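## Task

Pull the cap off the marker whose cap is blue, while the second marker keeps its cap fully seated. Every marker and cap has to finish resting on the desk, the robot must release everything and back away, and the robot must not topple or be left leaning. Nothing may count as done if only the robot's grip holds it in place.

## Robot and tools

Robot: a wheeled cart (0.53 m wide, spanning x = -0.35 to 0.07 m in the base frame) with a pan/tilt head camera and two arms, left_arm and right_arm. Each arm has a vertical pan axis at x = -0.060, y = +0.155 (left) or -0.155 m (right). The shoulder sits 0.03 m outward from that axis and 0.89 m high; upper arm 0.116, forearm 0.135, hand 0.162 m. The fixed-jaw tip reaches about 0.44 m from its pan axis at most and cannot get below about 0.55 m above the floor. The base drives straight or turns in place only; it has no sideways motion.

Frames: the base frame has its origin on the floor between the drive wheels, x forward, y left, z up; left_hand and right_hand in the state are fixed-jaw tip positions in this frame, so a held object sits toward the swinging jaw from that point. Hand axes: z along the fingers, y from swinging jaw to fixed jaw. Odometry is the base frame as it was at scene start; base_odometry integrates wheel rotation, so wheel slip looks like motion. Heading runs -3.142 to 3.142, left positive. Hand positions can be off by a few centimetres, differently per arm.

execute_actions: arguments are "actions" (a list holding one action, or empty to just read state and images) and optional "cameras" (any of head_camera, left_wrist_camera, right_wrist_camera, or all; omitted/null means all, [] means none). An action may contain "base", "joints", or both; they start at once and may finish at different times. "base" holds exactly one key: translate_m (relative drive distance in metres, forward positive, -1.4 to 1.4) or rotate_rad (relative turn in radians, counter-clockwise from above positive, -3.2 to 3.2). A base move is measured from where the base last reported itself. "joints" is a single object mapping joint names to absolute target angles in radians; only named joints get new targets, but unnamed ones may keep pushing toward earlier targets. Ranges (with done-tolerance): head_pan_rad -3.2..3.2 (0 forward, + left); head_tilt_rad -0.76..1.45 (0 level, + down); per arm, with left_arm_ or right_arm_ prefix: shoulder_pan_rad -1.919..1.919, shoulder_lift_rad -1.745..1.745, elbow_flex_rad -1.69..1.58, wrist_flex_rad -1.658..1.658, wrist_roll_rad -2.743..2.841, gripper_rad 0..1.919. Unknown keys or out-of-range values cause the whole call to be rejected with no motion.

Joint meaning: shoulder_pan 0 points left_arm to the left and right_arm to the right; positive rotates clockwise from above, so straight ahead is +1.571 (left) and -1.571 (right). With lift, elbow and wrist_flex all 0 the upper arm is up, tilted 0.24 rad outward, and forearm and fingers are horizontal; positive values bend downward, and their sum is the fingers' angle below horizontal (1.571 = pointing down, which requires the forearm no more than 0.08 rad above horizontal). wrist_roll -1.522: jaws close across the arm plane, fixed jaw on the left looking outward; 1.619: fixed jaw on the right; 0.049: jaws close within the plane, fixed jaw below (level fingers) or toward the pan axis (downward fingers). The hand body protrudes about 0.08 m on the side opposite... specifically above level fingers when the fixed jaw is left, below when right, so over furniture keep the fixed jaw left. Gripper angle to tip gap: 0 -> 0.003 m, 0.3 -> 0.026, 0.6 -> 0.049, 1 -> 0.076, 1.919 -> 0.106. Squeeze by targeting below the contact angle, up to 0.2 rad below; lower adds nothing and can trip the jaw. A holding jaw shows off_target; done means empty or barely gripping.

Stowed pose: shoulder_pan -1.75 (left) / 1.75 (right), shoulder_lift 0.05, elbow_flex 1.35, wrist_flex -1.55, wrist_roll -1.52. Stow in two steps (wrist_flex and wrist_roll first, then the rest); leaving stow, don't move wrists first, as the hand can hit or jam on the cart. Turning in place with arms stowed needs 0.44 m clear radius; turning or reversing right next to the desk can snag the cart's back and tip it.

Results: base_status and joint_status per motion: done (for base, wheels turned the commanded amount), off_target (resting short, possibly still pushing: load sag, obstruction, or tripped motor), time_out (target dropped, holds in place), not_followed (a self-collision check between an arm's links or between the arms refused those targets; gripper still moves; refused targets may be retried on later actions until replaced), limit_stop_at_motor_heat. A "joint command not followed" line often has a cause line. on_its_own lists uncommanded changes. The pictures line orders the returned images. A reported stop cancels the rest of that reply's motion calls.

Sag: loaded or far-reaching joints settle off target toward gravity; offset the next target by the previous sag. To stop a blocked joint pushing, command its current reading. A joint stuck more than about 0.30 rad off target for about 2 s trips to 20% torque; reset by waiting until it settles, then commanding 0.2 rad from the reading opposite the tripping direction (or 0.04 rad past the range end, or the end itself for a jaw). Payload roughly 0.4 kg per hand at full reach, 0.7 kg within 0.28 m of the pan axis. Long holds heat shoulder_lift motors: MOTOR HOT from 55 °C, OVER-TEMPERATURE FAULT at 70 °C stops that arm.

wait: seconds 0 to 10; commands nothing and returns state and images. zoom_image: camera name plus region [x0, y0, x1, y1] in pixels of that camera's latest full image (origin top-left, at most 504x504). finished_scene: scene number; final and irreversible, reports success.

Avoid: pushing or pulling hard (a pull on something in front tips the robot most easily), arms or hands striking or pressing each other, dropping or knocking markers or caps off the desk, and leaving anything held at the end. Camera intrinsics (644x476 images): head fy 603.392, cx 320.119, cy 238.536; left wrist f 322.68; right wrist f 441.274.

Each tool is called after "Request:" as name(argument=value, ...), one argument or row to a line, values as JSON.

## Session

Request:
execute_actions(
  actions=[],
)

Scene clock: 0.00 s.
base_odometry: x=+0.000 y=+0.000 heading=+0.000 (m, m, rad; odometry frame)
base_status: not commanded
joint_positions: head_pan_rad=-0.030 head_tilt_rad=-0.032 left_arm_shoulder_pan_rad=-1.781 left_arm_shoulder_lift_rad=-0.005 left_arm_elbow_flex_rad=+1.279 left_arm_wrist_flex_rad=-1.489 left_arm_wrist_roll_rad=-1.522 left_arm_gripper_rad=+1.920 right_arm_shoulder_pan_rad=+1.739 right_arm_shoulder_lift_rad=+0.052 right_arm_elbow_flex_rad=+1.359 right_arm_wrist_flex_rad=-1.548 right_arm_wrist_roll_rad=-1.496 right_arm_gripper_rad=+1.920
joint_status: not commanded
left_hand: x=-0.3118 y=+0.0935 z=+0.9132 quat_wxyz=(-0.082, -0.624, -0.066, +0.775) (m; base frame)
right_hand: x=-0.3077 y=-0.1207 z=+0.8940 quat_wxyz=(-0.073, +0.656, -0.047, -0.750) (m; base frame)
pictures: head_camera, left_wrist_camera, right_wrist_camera
Images, in order (width x height): head_camera 644x476, left_wrist_camera 644x476, right_wrist_camera 644x476.

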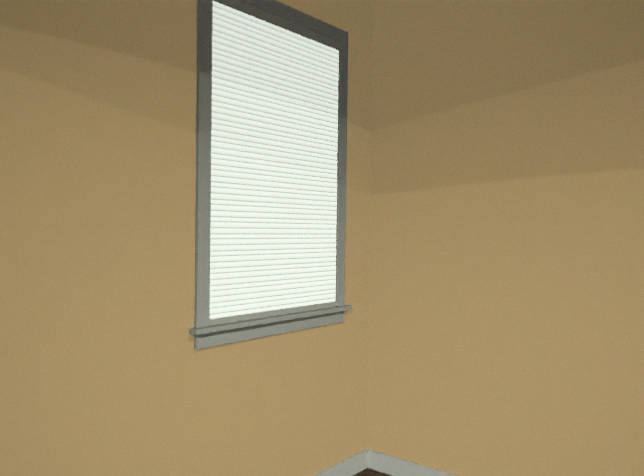

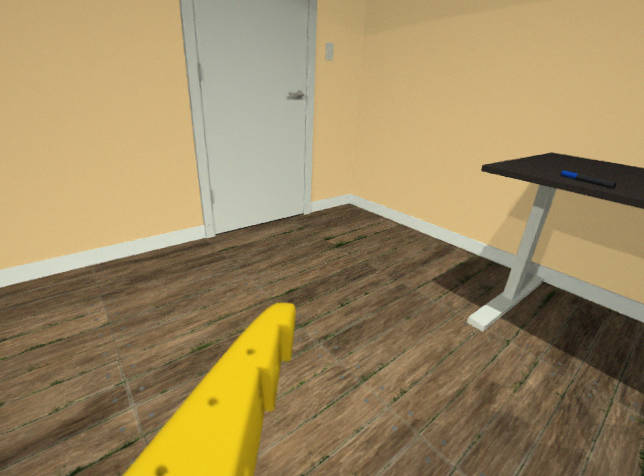

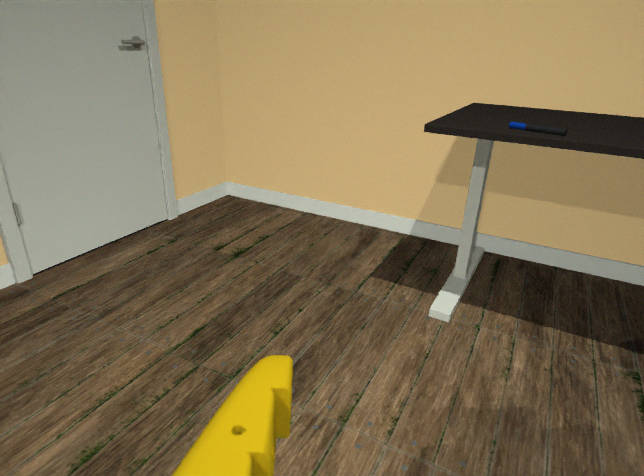

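Request:
execute_actions(
  actions=[
    {"base":{"rotate_rad":2.62},"joints":{"head_tilt_rad":0.4,"left_arm_shoulder_pan_rad":1.3,"left_arm_shoulder_lift_rad":-0.1,"left_arm_elbow_flex_rad":0.1,"right_arm_shoulder_pan_rad":-1.3,"right_arm_shoulder_lift_rad":-0.1,"right_arm_elbow_flex_rad":0.1,"left_arm_gripper_rad":0.6,"right_arm_gripper_rad":0.6}},
  ],
  cameras=["head_camera"],
)

Scene clock: 5.00 s.
base_odometry: x=-0.001 y=+0.000 heading=+2.619 (m, m, rad; odometry frame)
base_status: done
joint_positions: head_pan_rad=-0.030 head_tilt_rad=+0.393 left_arm_shoulder_pan_rad=+1.290 left_arm_shoulder_lift_rad=-0.065 left_arm_elbow_flex_rad=+0.130 left_arm_wrist_flex_rad=-1.489 left_arm_wrist_roll_rad=-1.522 left_arm_gripper_rad=+0.611 right_arm_shoulder_pan_rad=-1.294 right_arm_shoulder_lift_rad=-0.067 right_arm_elbow_flex_rad=+0.136 right_arm_wrist_flex_rad=-1.548 right_arm_wrist_roll_rad=-1.496 right_arm_gripper_rad=+0.608
joint_status: all done
left_hand: x=+0.1394 y=+0.2205 z=+1.1633 quat_wxyz=(+0.987, -0.010, +0.073, +0.139) (m; base frame)
right_hand: x=+0.1353 y=-0.2026 z=+1.1639 quat_wxyz=(+0.988, +0.006, +0.046, -0.151) (m; base frame)
pictures: head_camera
Images, in order (width x height): head_camera 644x476.

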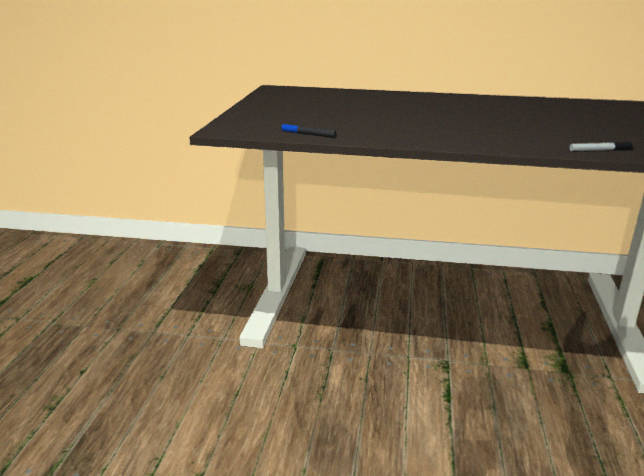

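Request:
execute_actions(
  actions=[
    {"base":{"translate_m":1.2},"joints":{"head_tilt_rad":0.85,"left_arm_wrist_flex_rad":1.2,"left_arm_wrist_roll_rad":-0.2,"right_arm_wrist_flex_rad":1.2,"right_arm_wrist_roll_rad":2.83}},
  ],
  cameras=["head_camera"],
)

Scene clock: 13.60 s.
base_odometry: x=-1.041 y=+0.599 heading=+2.617 (m, m, rad; odometry frame)
base_status: done
joint_positions: head_pan_rad=-0.030 head_tilt_rad=+0.845 left_arm_shoulder_pan_rad=+1.290 left_arm_shoulder_lift_rad=-0.065 left_arm_elbow_flex_rad=+0.130 left_arm_wrist_flex_rad=+1.193 left_arm_wrist_roll_rad=-0.208 left_arm_gripper_rad=+0.611 right_arm_shoulder_pan_rad=-1.294 right_arm_shoulder_lift_rad=-0.069 right_arm_elbow_flex_rad=+0.135 right_arm_wrist_flex_rad=+1.192 right_arm_wrist_roll_rad=+2.822 right_arm_gripper_rad=+0.608
joint_status: all done
left_hand: x=+0.1587 y=+0.2196 z=+0.8495 quat_wxyz=(+0.135, -0.707, +0.690, -0.077) (m; base frame)
right_hand: x=+0.1721 y=-0.2239 z=+0.8541 quat_wxyz=(-0.105, -0.884, -0.441, -0.115) (m; base frame)
pictures: head_camera
Images, in order (width x height): head_camera 644x476.

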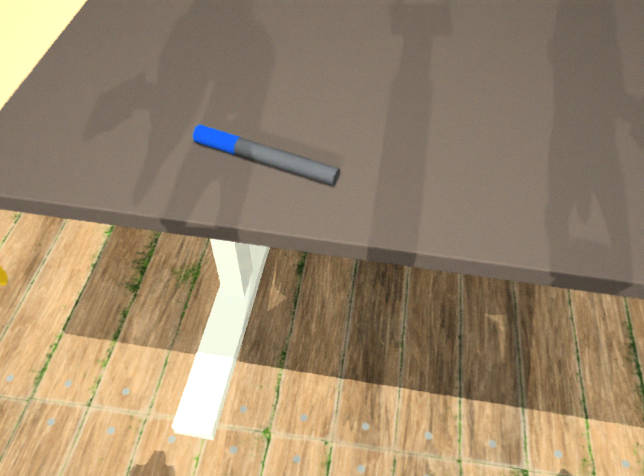

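Request:
execute_actions(
  actions=[
    {"base":{"translate_m":0.24},"joints":{"head_tilt_rad":1.05,"left_arm_shoulder_pan_rad":1.68,"left_arm_shoulder_lift_rad":0.58,"left_arm_elbow_flex_rad":-0.62,"left_arm_wrist_flex_rad":1.39,"left_arm_wrist_roll_rad":-0.30,"right_arm_shoulder_pan_rad":-1.5,"right_arm_shoulder_lift_rad":0.6,"right_arm_elbow_flex_rad":-0.75,"right_arm_wrist_flex_rad":1.46}},
  ],
  cameras=["head_camera","left_wrist_camera"],
)

Scene clock: 16.67 s.
base_odometry: x=-1.249 y=+0.719 heading=+2.619 (m, m, rad; odometry frame)
base_status: done
joint_positions: head_pan_rad=-0.030 head_tilt_rad=+1.045 left_arm_shoulder_pan_rad=+1.671 left_arm_shoulder_lift_rad=+0.602 left_arm_elbow_flex_rad=-0.591 left_arm_wrist_flex_rad=+1.380 left_arm_wrist_roll_rad=-0.292 left_arm_gripper_rad=+0.611 right_arm_shoulder_pan_rad=-1.493 right_arm_shoulder_lift_rad=+0.620 right_arm_elbow_flex_rad=-0.712 right_arm_wrist_flex_rad=+1.451 right_arm_wrist_roll_rad=+2.822 right_arm_gripper_rad=+0.608
joint_status: all done
left_hand: x=+0.2123 y=+0.1299 z=+0.8153 quat_wxyz=(+0.071, -0.533, +0.841, -0.055) (m; base frame)
right_hand: x=+0.2324 y=-0.1806 z=+0.8315 quat_wxyz=(-0.063, -0.841, -0.530, -0.085) (m; base frame)
pictures: head_camera, left_wrist_camera
Images, in order (width x height): head_camera 644x476, left_wrist_camera 644x476.

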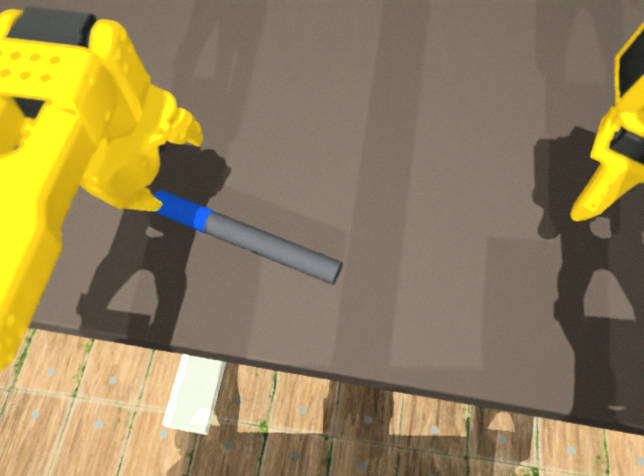

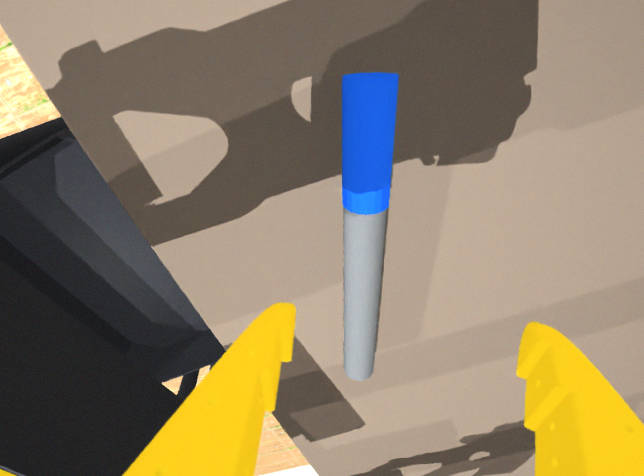

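Request:
execute_actions(
  actions=[
    {"joints":{"left_arm_shoulder_pan_rad":1.647,"left_arm_shoulder_lift_rad":0.90,"left_arm_elbow_flex_rad":-0.70,"left_arm_wrist_flex_rad":1.10,"left_arm_wrist_roll_rad":-0.32}},
  ],
  cameras=["head_camera","left_wrist_camera"],
)

Scene clock: 18.40 s.
base_odometry: x=-1.249 y=+0.719 heading=+2.619 (m, m, rad; odometry frame)
base_status: not commanded
joint_positions: head_pan_rad=-0.030 head_tilt_rad=+1.045 left_arm_shoulder_pan_rad=+1.657 left_arm_shoulder_lift_rad=+0.924 left_arm_elbow_flex_rad=-0.669 left_arm_wrist_flex_rad=+1.113 left_arm_wrist_roll_rad=-0.312 left_arm_gripper_rad=+0.611 right_arm_shoulder_pan_rad=-1.493 right_arm_shoulder_lift_rad=+0.620 right_arm_elbow_flex_rad=-0.712 right_arm_wrist_flex_rad=+1.451 right_arm_wrist_roll_rad=+2.822 right_arm_gripper_rad=+0.608
joint_status: all done
left_hand: x=+0.2330 y=+0.1321 z=+0.7517 quat_wxyz=(+0.081, -0.530, +0.842, -0.061) (m; base frame)
right_hand: x=+0.2324 y=-0.1806 z=+0.8315 quat_wxyz=(-0.063, -0.841, -0.530, -0.085) (m; base frame)
pictures: head_camera, left_wrist_camera
Images, in order (width x height): head_camera 644x476, left_wrist_camera 644x476.

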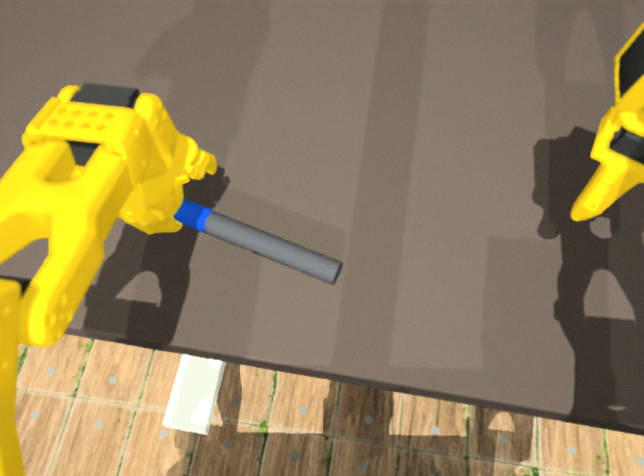

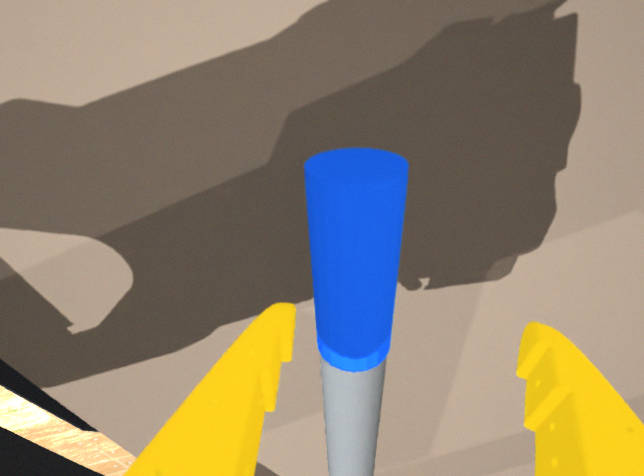

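Matches scene 1. Lower, nudge toward the cap end, close.

Request:
execute_actions(
  actions=[
    {"joints":{"left_arm_shoulder_pan_rad":1.632,"left_arm_shoulder_lift_rad":0.94,"left_arm_wrist_flex_rad":1.065}},
  ],
  cameras=["left_wrist_camera"],
)

Request:
execute_actions(
  actions=[
    {"joints":{"left_arm_gripper_rad":0.02}},
  ],
  cameras=["left_wrist_camera"],
)

Scene clock: 19.60 s.
base_odometry: x=-1.249 y=+0.719 heading=+2.619 (m, m, rad; odometry frame)
base_status: not commanded
joint_positions: head_pan_rad=-0.030 head_tilt_rad=+1.045 left_arm_shoulder_pan_rad=+1.642 left_arm_shoulder_lift_rad=+0.964 left_arm_elbow_flex_rad=-0.670 left_arm_wrist_flex_rad=+1.078 left_arm_wrist_roll_rad=-0.312 left_arm_gripper_rad=+0.611 right_arm_shoulder_pan_rad=-1.493 right_arm_shoulder_lift_rad=+0.620 right_arm_elbow_flex_rad=-0.712 right_arm_wrist_flex_rad=+1.451 right_arm_wrist_roll_rad=+2.822 right_arm_gripper_rad=+0.608
joint_status: all done
left_hand: x=+0.2334 y=+0.1366 z=+0.7423 quat_wxyz=(+0.080, -0.537, +0.838, -0.059) (m; base frame)
right_hand: x=+0.2324 y=-0.1806 z=+0.8315 quat_wxyz=(-0.063, -0.841, -0.530, -0.085) (m; base frame)
pictures: left_wrist_camera
Images, in order (width x height): left_wrist_camera 644x476.

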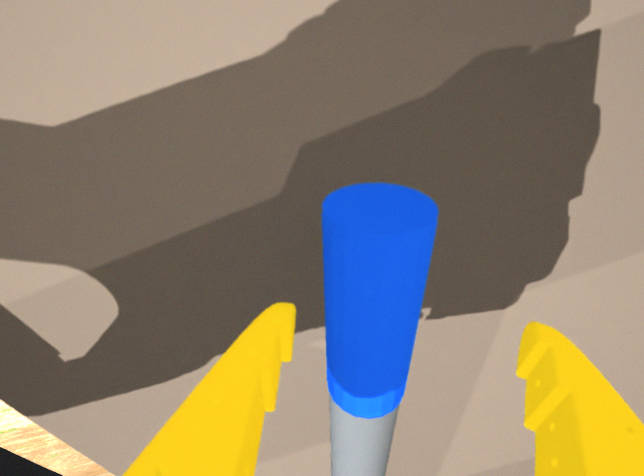

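Scene clock: 20.43 s.
base_odometry: x=-1.249 y=+0.719 heading=+2.619 (m, m, rad; odometry frame)
base_status: not commanded
joint_positions: head_pan_rad=-0.030 head_tilt_rad=+1.045 left_arm_shoulder_pan_rad=+1.642 left_arm_shoulder_lift_rad=+0.964 left_arm_elbow_flex_rad=-0.670 left_arm_wrist_flex_rad=+1.078 left_arm_wrist_roll_rad=-0.312 left_arm_gripper_rad=+0.214 right_arm_shoulder_pan_rad=-1.493 right_arm_shoulder_lift_rad=+0.620 right_arm_elbow_flex_rad=-0.712 right_arm_wrist_flex_rad=+1.451 right_arm_wrist_roll_rad=+2.822 right_arm_gripper_rad=+0.608
joint_status: left_arm_gripper_rad off_target (ended at +0.214, target +0.020)
left_hand: x=+0.2334 y=+0.1366 z=+0.7423 quat_wxyz=(+0.080, -0.537, +0.838, -0.059) (m; base frame)
right_hand: x=+0.2324 y=-0.1806 z=+0.8315 quat_wxyz=(-0.063, -0.841, -0.530, -0.085) (m; base frame)
pictures: left_wrist_camera
Images, in order (width x height): left_wrist_camera 644x476.

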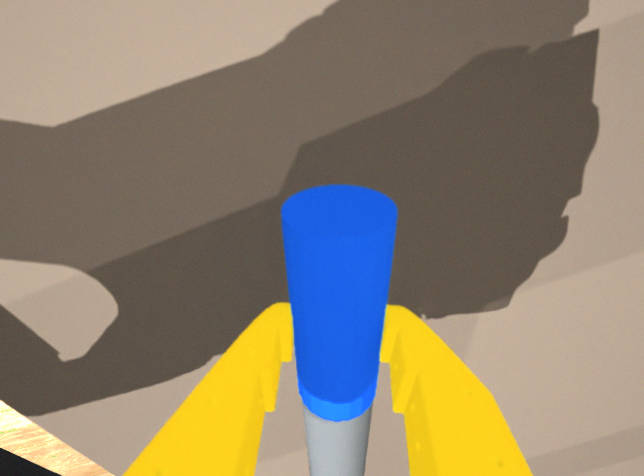

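Request:
execute_actions(
  actions=[
    {"joints":{"left_arm_shoulder_lift_rad":0.87,"left_arm_wrist_flex_rad":1.12,"left_arm_shoulder_pan_rad":1.89,"left_arm_wrist_roll_rad":0.40,"right_arm_shoulder_pan_rad":-1.915,"right_arm_shoulder_lift_rad":0.78,"right_arm_elbow_flex_rad":-0.90,"right_arm_wrist_flex_rad":1.40}},
  ],
  cameras=["head_camera","right_wrist_camera"],
)

Scene clock: 22.20 s.
base_odometry: x=-1.249 y=+0.719 heading=+2.619 (m, m, rad; odometry frame)
base_status: not commanded
joint_positions: head_pan_rad=-0.030 head_tilt_rad=+1.045 left_arm_shoulder_pan_rad=+1.881 left_arm_shoulder_lift_rad=+0.936 left_arm_elbow_flex_rad=-0.670 left_arm_wrist_flex_rad=+1.110 left_arm_wrist_roll_rad=+0.392 left_arm_gripper_rad=+0.214 right_arm_shoulder_pan_rad=-1.909 right_arm_shoulder_lift_rad=+0.803 right_arm_elbow_flex_rad=-0.861 right_arm_wrist_flex_rad=+1.413 right_arm_wrist_roll_rad=+2.822 right_arm_gripper_rad=+0.608
joint_status: all done
left_hand: x=+0.2181 y=+0.0626 z=+0.7488 quat_wxyz=(+0.043, -0.715, +0.692, -0.087) (m; base frame)
right_hand: x=+0.2305 y=-0.0559 z=+0.8099 quat_wxyz=(-0.045, -0.714, -0.692, -0.098) (m; base frame)
pictures: head_camera, right_wrist_camera
Images, in order (width x height): head_camera 644x476, right_wrist_camera 644x476.

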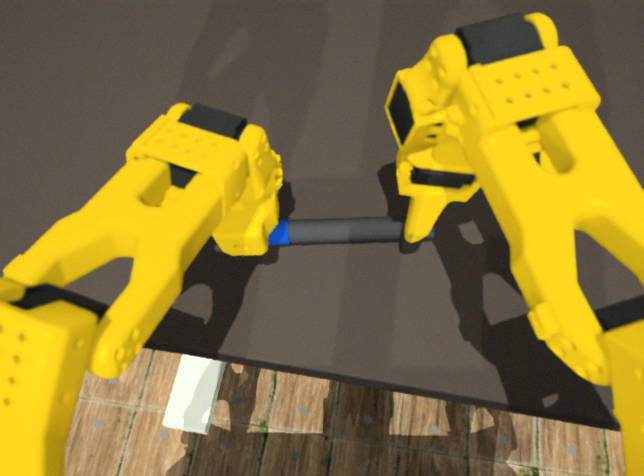

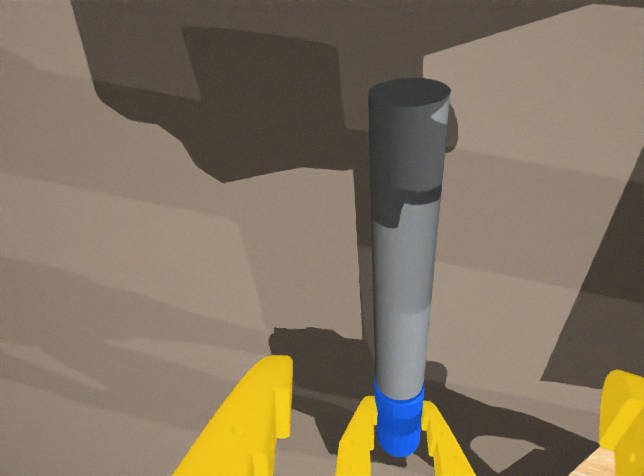

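Request:
execute_actions(
  actions=[
    {"joints":{"right_arm_shoulder_lift_rad":0.845,"right_arm_elbow_flex_rad":-0.47,"right_arm_wrist_flex_rad":0.93}},
  ],
  cameras=["head_camera","right_wrist_camera"],
)

Scene clock: 23.73 s.
base_odometry: x=-1.249 y=+0.719 heading=+2.619 (m, m, rad; odometry frame)
base_status: not commanded
joint_positions: head_pan_rad=-0.030 head_tilt_rad=+1.045 left_arm_shoulder_pan_rad=+1.881 left_arm_shoulder_lift_rad=+0.936 left_arm_elbow_flex_rad=-0.670 left_arm_wrist_flex_rad=+1.111 left_arm_wrist_roll_rad=+0.392 left_arm_gripper_rad=+0.214 right_arm_shoulder_pan_rad=-1.909 right_arm_shoulder_lift_rad=+0.869 right_arm_elbow_flex_rad=-0.470 right_arm_wrist_flex_rad=+0.942 right_arm_wrist_roll_rad=+2.822 right_arm_gripper_rad=+0.608
joint_status: all done
left_hand: x=+0.2179 y=+0.0627 z=+0.7487 quat_wxyz=(+0.043, -0.715, +0.692, -0.087) (m; base frame)
right_hand: x=+0.2283 y=-0.0567 z=+0.7431 quat_wxyz=(-0.048, -0.713, -0.692, -0.104) (m; base frame)
pictures: head_camera, right_wrist_camera
Images, in order (width x height): head_camera 644x476, right_wrist_camera 644x476.

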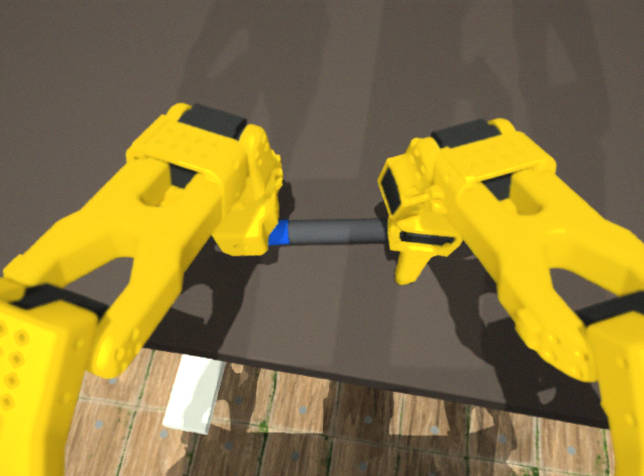

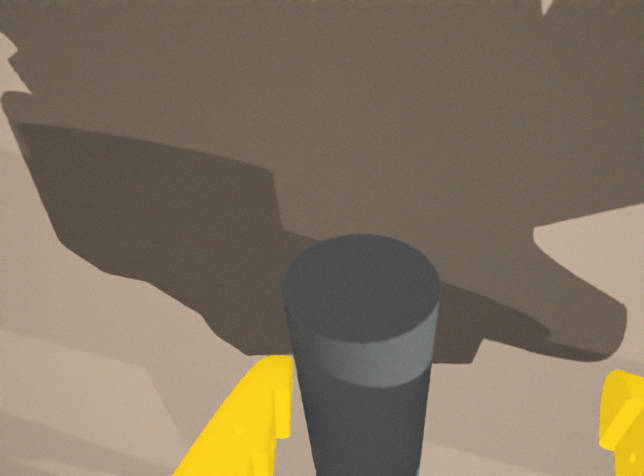

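Request:
execute_actions(
  actions=[
    {"joints":{"right_arm_gripper_rad":0.01}},
  ],
  cameras=["right_wrist_camera"],
)

Request:
execute_actions(
  actions=[
    {"joints":{"left_arm_shoulder_pan_rad":1.68,"left_arm_wrist_roll_rad":0.21,"left_arm_wrist_flex_rad":1.17,"right_arm_shoulder_pan_rad":-1.88,"right_arm_wrist_roll_rad":2.84}},
  ],
)

Scene clock: 24.97 s.
base_odometry: x=-1.249 y=+0.719 heading=+2.619 (m, m, rad; odometry frame)
base_status: not commanded
joint_positions: head_pan_rad=-0.030 head_tilt_rad=+1.045 left_arm_shoulder_pan_rad=+1.881 left_arm_shoulder_lift_rad=+0.933 left_arm_elbow_flex_rad=-0.672 left_arm_wrist_flex_rad=+1.111 left_arm_wrist_roll_rad=+0.392 left_arm_gripper_rad=+0.214 right_arm_shoulder_pan_rad=-1.910 right_arm_shoulder_lift_rad=+0.872 right_arm_elbow_flex_rad=-0.468 right_arm_wrist_flex_rad=+0.942 right_arm_wrist_roll_rad=+2.823 right_arm_gripper_rad=+0.209
joint_status: right_arm_gripper_rad off_target (ended at +0.209, target +0.010)
left_hand: x=+0.2186 y=+0.0625 z=+0.7498 quat_wxyz=(+0.044, -0.715, +0.692, -0.089) (m; base frame)
right_hand: x=+0.2274 y=-0.0565 z=+0.7420 quat_wxyz=(-0.047, -0.712, -0.693, -0.102) (m; base frame)
pictures: right_wrist_camera
Images, in order (width x height): right_wrist_camera 644x476.

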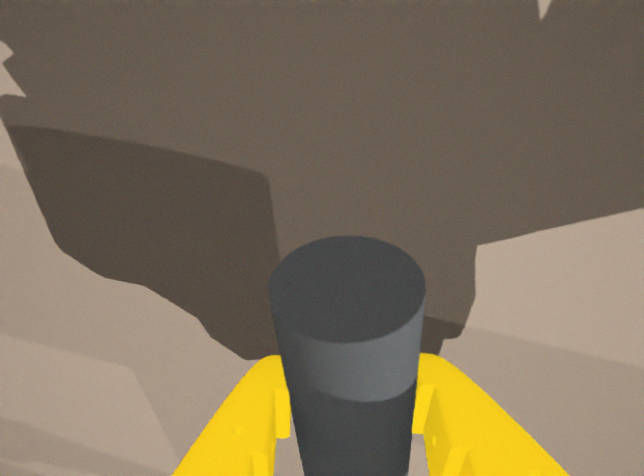

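Scene clock: 25.83 s.
base_odometry: x=-1.249 y=+0.719 heading=+2.619 (m, m, rad; odometry frame)
base_status: not commanded
joint_positions: head_pan_rad=-0.030 head_tilt_rad=+1.045 left_arm_shoulder_pan_rad=+1.689 left_arm_shoulder_lift_rad=+0.927 left_arm_elbow_flex_rad=-0.678 left_arm_wrist_flex_rad=+1.160 left_arm_wrist_roll_rad=+0.219 left_arm_gripper_rad=+0.214 right_arm_shoulder_pan_rad=-1.887 right_arm_shoulder_lift_rad=+0.872 right_arm_elbow_flex_rad=-0.468 right_arm_wrist_flex_rad=+0.942 right_arm_wrist_roll_rad=+2.834 right_arm_gripper_rad=+0.207
joint_status: all done
left_hand: x=+0.2252 y=+0.1193 z=+0.7512 quat_wxyz=(+0.048, -0.723, +0.686, -0.064) (m; base frame)
right_hand: x=+0.2296 y=-0.0630 z=+0.7421 quat_wxyz=(-0.049, -0.716, -0.689, -0.101) (m; base frame)
pictures: head_camera, left_wrist_camera, right_wrist_camera
Images, in order (width x height): head_camera 644x476, left_wrist_camera 644x476, right_wrist_camera 644x476.

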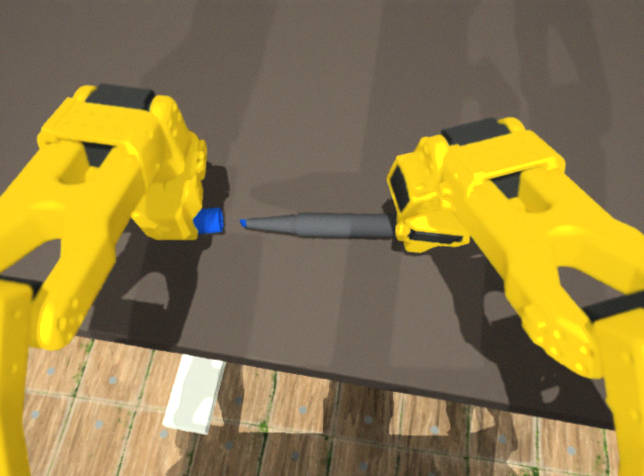

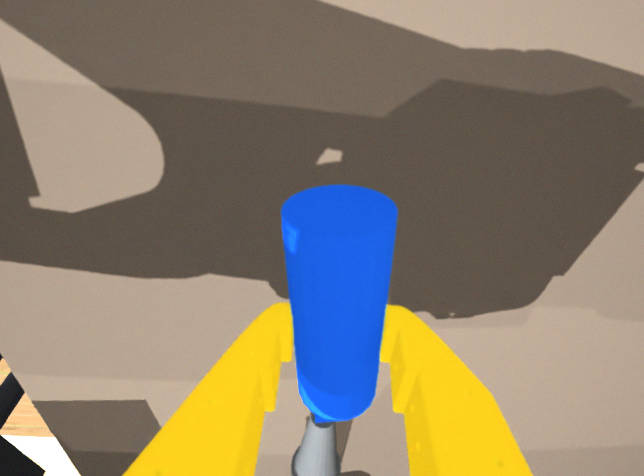

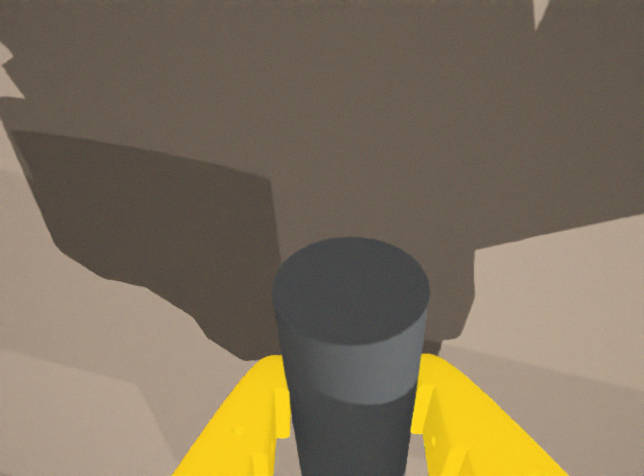

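Request:
execute_actions(
  actions=[
    {"joints":{"left_arm_shoulder_pan_rad":1.6,"left_arm_wrist_roll_rad":-0.32,"left_arm_wrist_flex_rad":1.065,"left_arm_shoulder_lift_rad":0.945,"right_arm_wrist_roll_rad":2.25,"right_arm_shoulder_pan_rad":-1.75}},
  ],
  cameras=[],
)

Request:
execute_actions(
  actions=[
    {"joints":{"left_arm_gripper_rad":0.6,"right_arm_shoulder_lift_rad":0.90,"right_arm_wrist_flex_rad":0.88}},
  ],
)

Scene clock: 27.77 s.
base_odometry: x=-1.249 y=+0.719 heading=+2.619 (m, m, rad; odometry frame)
base_status: not commanded
joint_positions: head_pan_rad=-0.030 head_tilt_rad=+1.045 left_arm_shoulder_pan_rad=+1.610 left_arm_shoulder_lift_rad=+0.969 left_arm_elbow_flex_rad=-0.678 left_arm_wrist_flex_rad=+1.076 left_arm_wrist_roll_rad=-0.312 left_arm_gripper_rad=+0.214 right_arm_shoulder_pan_rad=-1.755 right_arm_shoulder_lift_rad=+0.872 right_arm_elbow_flex_rad=-0.468 right_arm_wrist_flex_rad=+0.942 right_arm_wrist_roll_rad=+2.257 right_arm_gripper_rad=+0.207
joint_status: all done
left_hand: x=+0.2348 y=+0.1460 z=+0.7423 quat_wxyz=(+0.083, -0.550, +0.829, -0.060) (m; base frame)
right_hand: x=+0.2374 y=-0.1060 z=+0.7415 quat_wxyz=(-0.025, -0.911, -0.397, -0.110) (m; base frame)
pictures: none
No camera images: the call's "cameras" was empty. Leave "cameras" out to get every camera's image.

Scene clock: 28.60 s.
base_odometry: x=-1.249 y=+0.719 heading=+2.619 (m, m, rad; odometry frame)
base_status: not commanded
joint_positions: head_pan_rad=-0.030 head_tilt_rad=+1.045 left_arm_shoulder_pan_rad=+1.610 left_arm_shoulder_lift_rad=+0.970 left_arm_elbow_flex_rad=-0.678 left_arm_wrist_flex_rad=+1.076 left_arm_wrist_roll_rad=-0.312 left_arm_gripper_rad=+0.588 right_arm_shoulder_pan_rad=-1.755 right_arm_shoulder_lift_rad=+0.908 right_arm_elbow_flex_rad=-0.468 right_arm_wrist_flex_rad=+0.894 right_arm_wrist_roll_rad=+2.257 right_arm_gripper_rad=+0.206
joint_status: all done
left_hand: x=+0.2346 y=+0.1460 z=+0.7419 quat_wxyz=(+0.082, -0.550, +0.829, -0.059) (m; base frame)
right_hand: x=+0.2390 y=-0.1057 z=+0.7334 quat_wxyz=(-0.026, -0.910, -0.397, -0.115) (m; base frame)
pictures: head_camera, left_wrist_camera, right_wrist_camera
Images, in order (width x height): head_camera 644x476, left_wrist_camera 644x476, right_wrist_camera 644x476.

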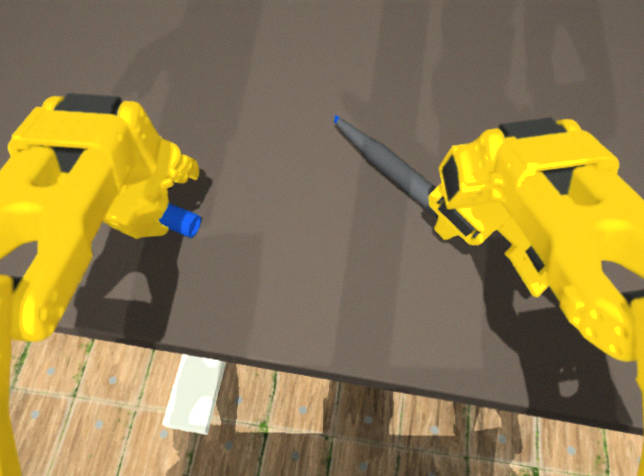

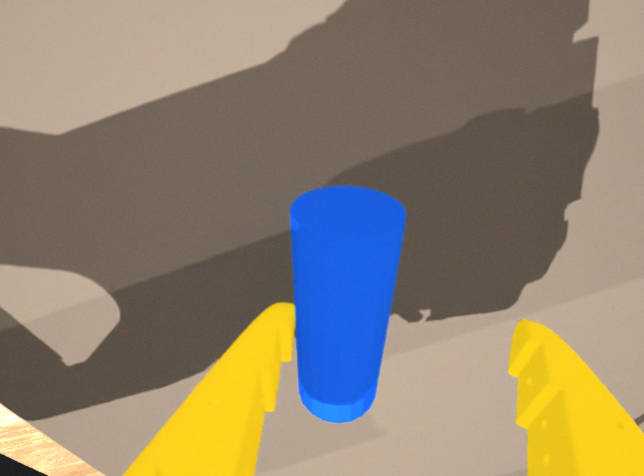

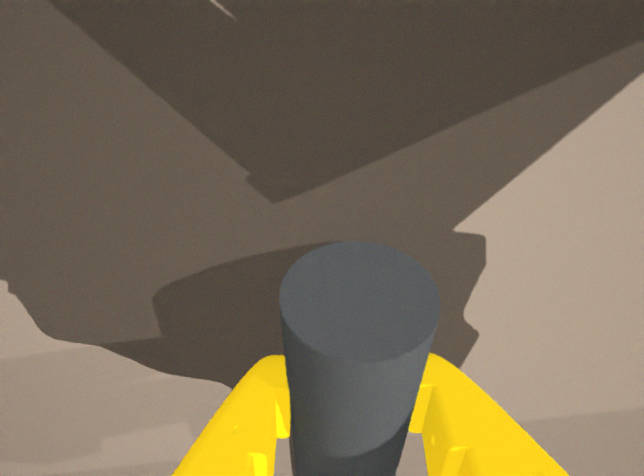

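Touching the desk. Release and withdraw.

Request:
execute_actions(
  actions=[
    {"joints":{"right_arm_gripper_rad":0.55,"right_arm_shoulder_lift_rad":0.88,"left_arm_shoulder_lift_rad":0.6,"left_arm_wrist_flex_rad":1.4}},
  ],
  cameras=[],
)

Request:
execute_actions(
  actions=[
    {"joints":{"right_arm_shoulder_lift_rad":0.55,"right_arm_wrist_flex_rad":1.1}},
  ],
  cameras=["head_camera"],
)

Request:
execute_actions(
  actions=[
    {"base":{"translate_m":-0.4},"joints":{"head_tilt_rad":0.65,"right_arm_shoulder_lift_rad":0.0,"left_arm_shoulder_lift_rad":0.0,"right_arm_shoulder_pan_rad":-1.4,"left_arm_shoulder_pan_rad":1.4}},
  ],
  cameras=["head_camera"],
)

Scene clock: 30.33 s.
base_odometry: x=-1.249 y=+0.719 heading=+2.619 (m, m, rad; odometry frame)
base_status: not commanded
joint_positions: head_pan_rad=-0.030 head_tilt_rad=+1.045 left_arm_shoulder_pan_rad=+1.610 left_arm_shoulder_lift_rad=+0.657 left_arm_elbow_flex_rad=-0.678 left_arm_wrist_flex_rad=+1.391 left_arm_wrist_roll_rad=-0.312 left_arm_gripper_rad=+0.589 right_arm_shoulder_pan_rad=-1.754 right_arm_shoulder_lift_rad=+0.907 right_arm_elbow_flex_rad=-0.468 right_arm_wrist_flex_rad=+0.888 right_arm_wrist_roll_rad=+2.257 right_arm_gripper_rad=+0.541
joint_status: all done
left_hand: x=+0.2207 y=+0.1465 z=+0.8152 quat_wxyz=(+0.081, -0.550, +0.829, -0.059) (m; base frame)
right_hand: x=+0.2402 y=-0.1059 z=+0.7341 quat_wxyz=(-0.027, -0.910, -0.396, -0.119) (m; base frame)
pictures: none
No camera images: the call's "cameras" was empty. Leave "cameras" out to get every camera's image.

Scene clock: 31.30 s.
base_odometry: x=-1.249 y=+0.719 heading=+2.619 (m, m, rad; odometry frame)
base_status: not commanded
joint_positions: head_pan_rad=-0.030 head_tilt_rad=+1.045 left_arm_shoulder_pan_rad=+1.610 left_arm_shoulder_lift_rad=+0.657 left_arm_elbow_flex_rad=-0.678 left_arm_wrist_flex_rad=+1.391 left_arm_wrist_roll_rad=-0.312 left_arm_gripper_rad=+0.589 right_arm_shoulder_pan_rad=-1.754 right_arm_shoulder_lift_rad=+0.602 right_arm_elbow_flex_rad=-0.468 right_arm_wrist_flex_rad=+1.092 right_arm_wrist_roll_rad=+2.257 right_arm_gripper_rad=+0.542
joint_status: all done
left_hand: x=+0.2207 y=+0.1465 z=+0.8152 quat_wxyz=(+0.081, -0.550, +0.829, -0.059) (m; base frame)
right_hand: x=+0.2465 y=-0.1048 z=+0.8088 quat_wxyz=(-0.039, -0.903, -0.393, -0.167) (m; base frame)
pictures: head_camera
Images, in order (width x height): head_camera 644x476.

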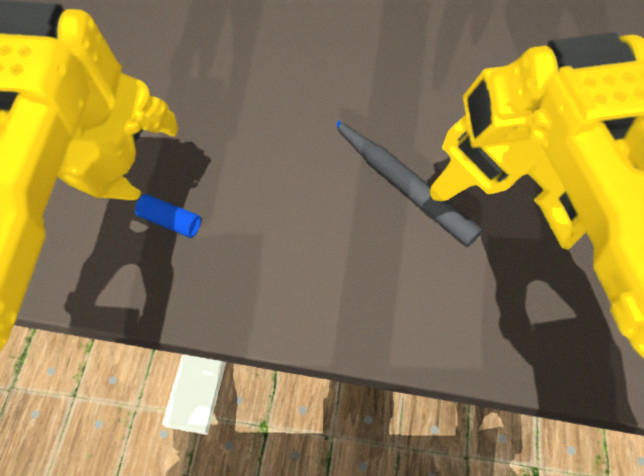

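Scene clock: 34.17 s.
base_odometry: x=-0.902 y=+0.519 heading=+2.616 (m, m, rad; odometry frame)
base_status: done
joint_positions: head_pan_rad=-0.030 head_tilt_rad=+0.664 left_arm_shoulder_pan_rad=+1.409 left_arm_shoulder_lift_rad=+0.041 left_arm_elbow_flex_rad=-0.678 left_arm_wrist_flex_rad=+1.395 left_arm_wrist_roll_rad=-0.312 left_arm_gripper_rad=+0.589 right_arm_shoulder_pan_rad=-1.407 right_arm_shoulder_lift_rad=+0.039 right_arm_elbow_flex_rad=-0.468 right_arm_wrist_flex_rad=+1.095 right_arm_wrist_roll_rad=+2.257 right_arm_gripper_rad=+0.542
joint_status: all done
left_hand: x=+0.2157 y=+0.2025 z=+0.9740 quat_wxyz=(+0.342, -0.582, +0.711, -0.198) (m; base frame)
right_hand: x=+0.2473 y=-0.2122 z=+0.9710 quat_wxyz=(-0.171, -0.874, -0.211, -0.403) (m; base frame)
pictures: head_camera
Images, in order (width x height): head_camera 644x476.

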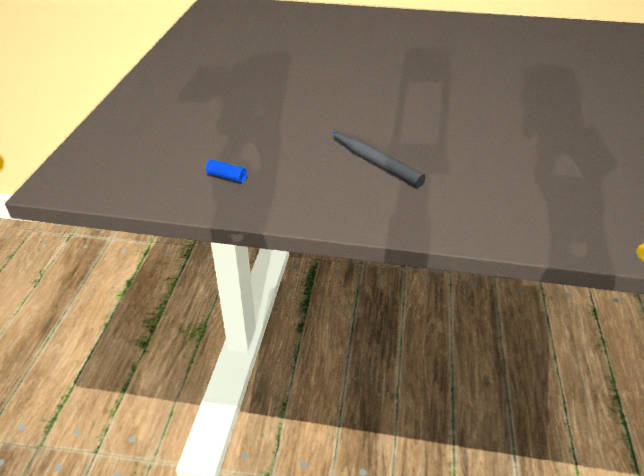

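Request:
finished_scene(
  scene=2,
)

The scene is finished: the task was done.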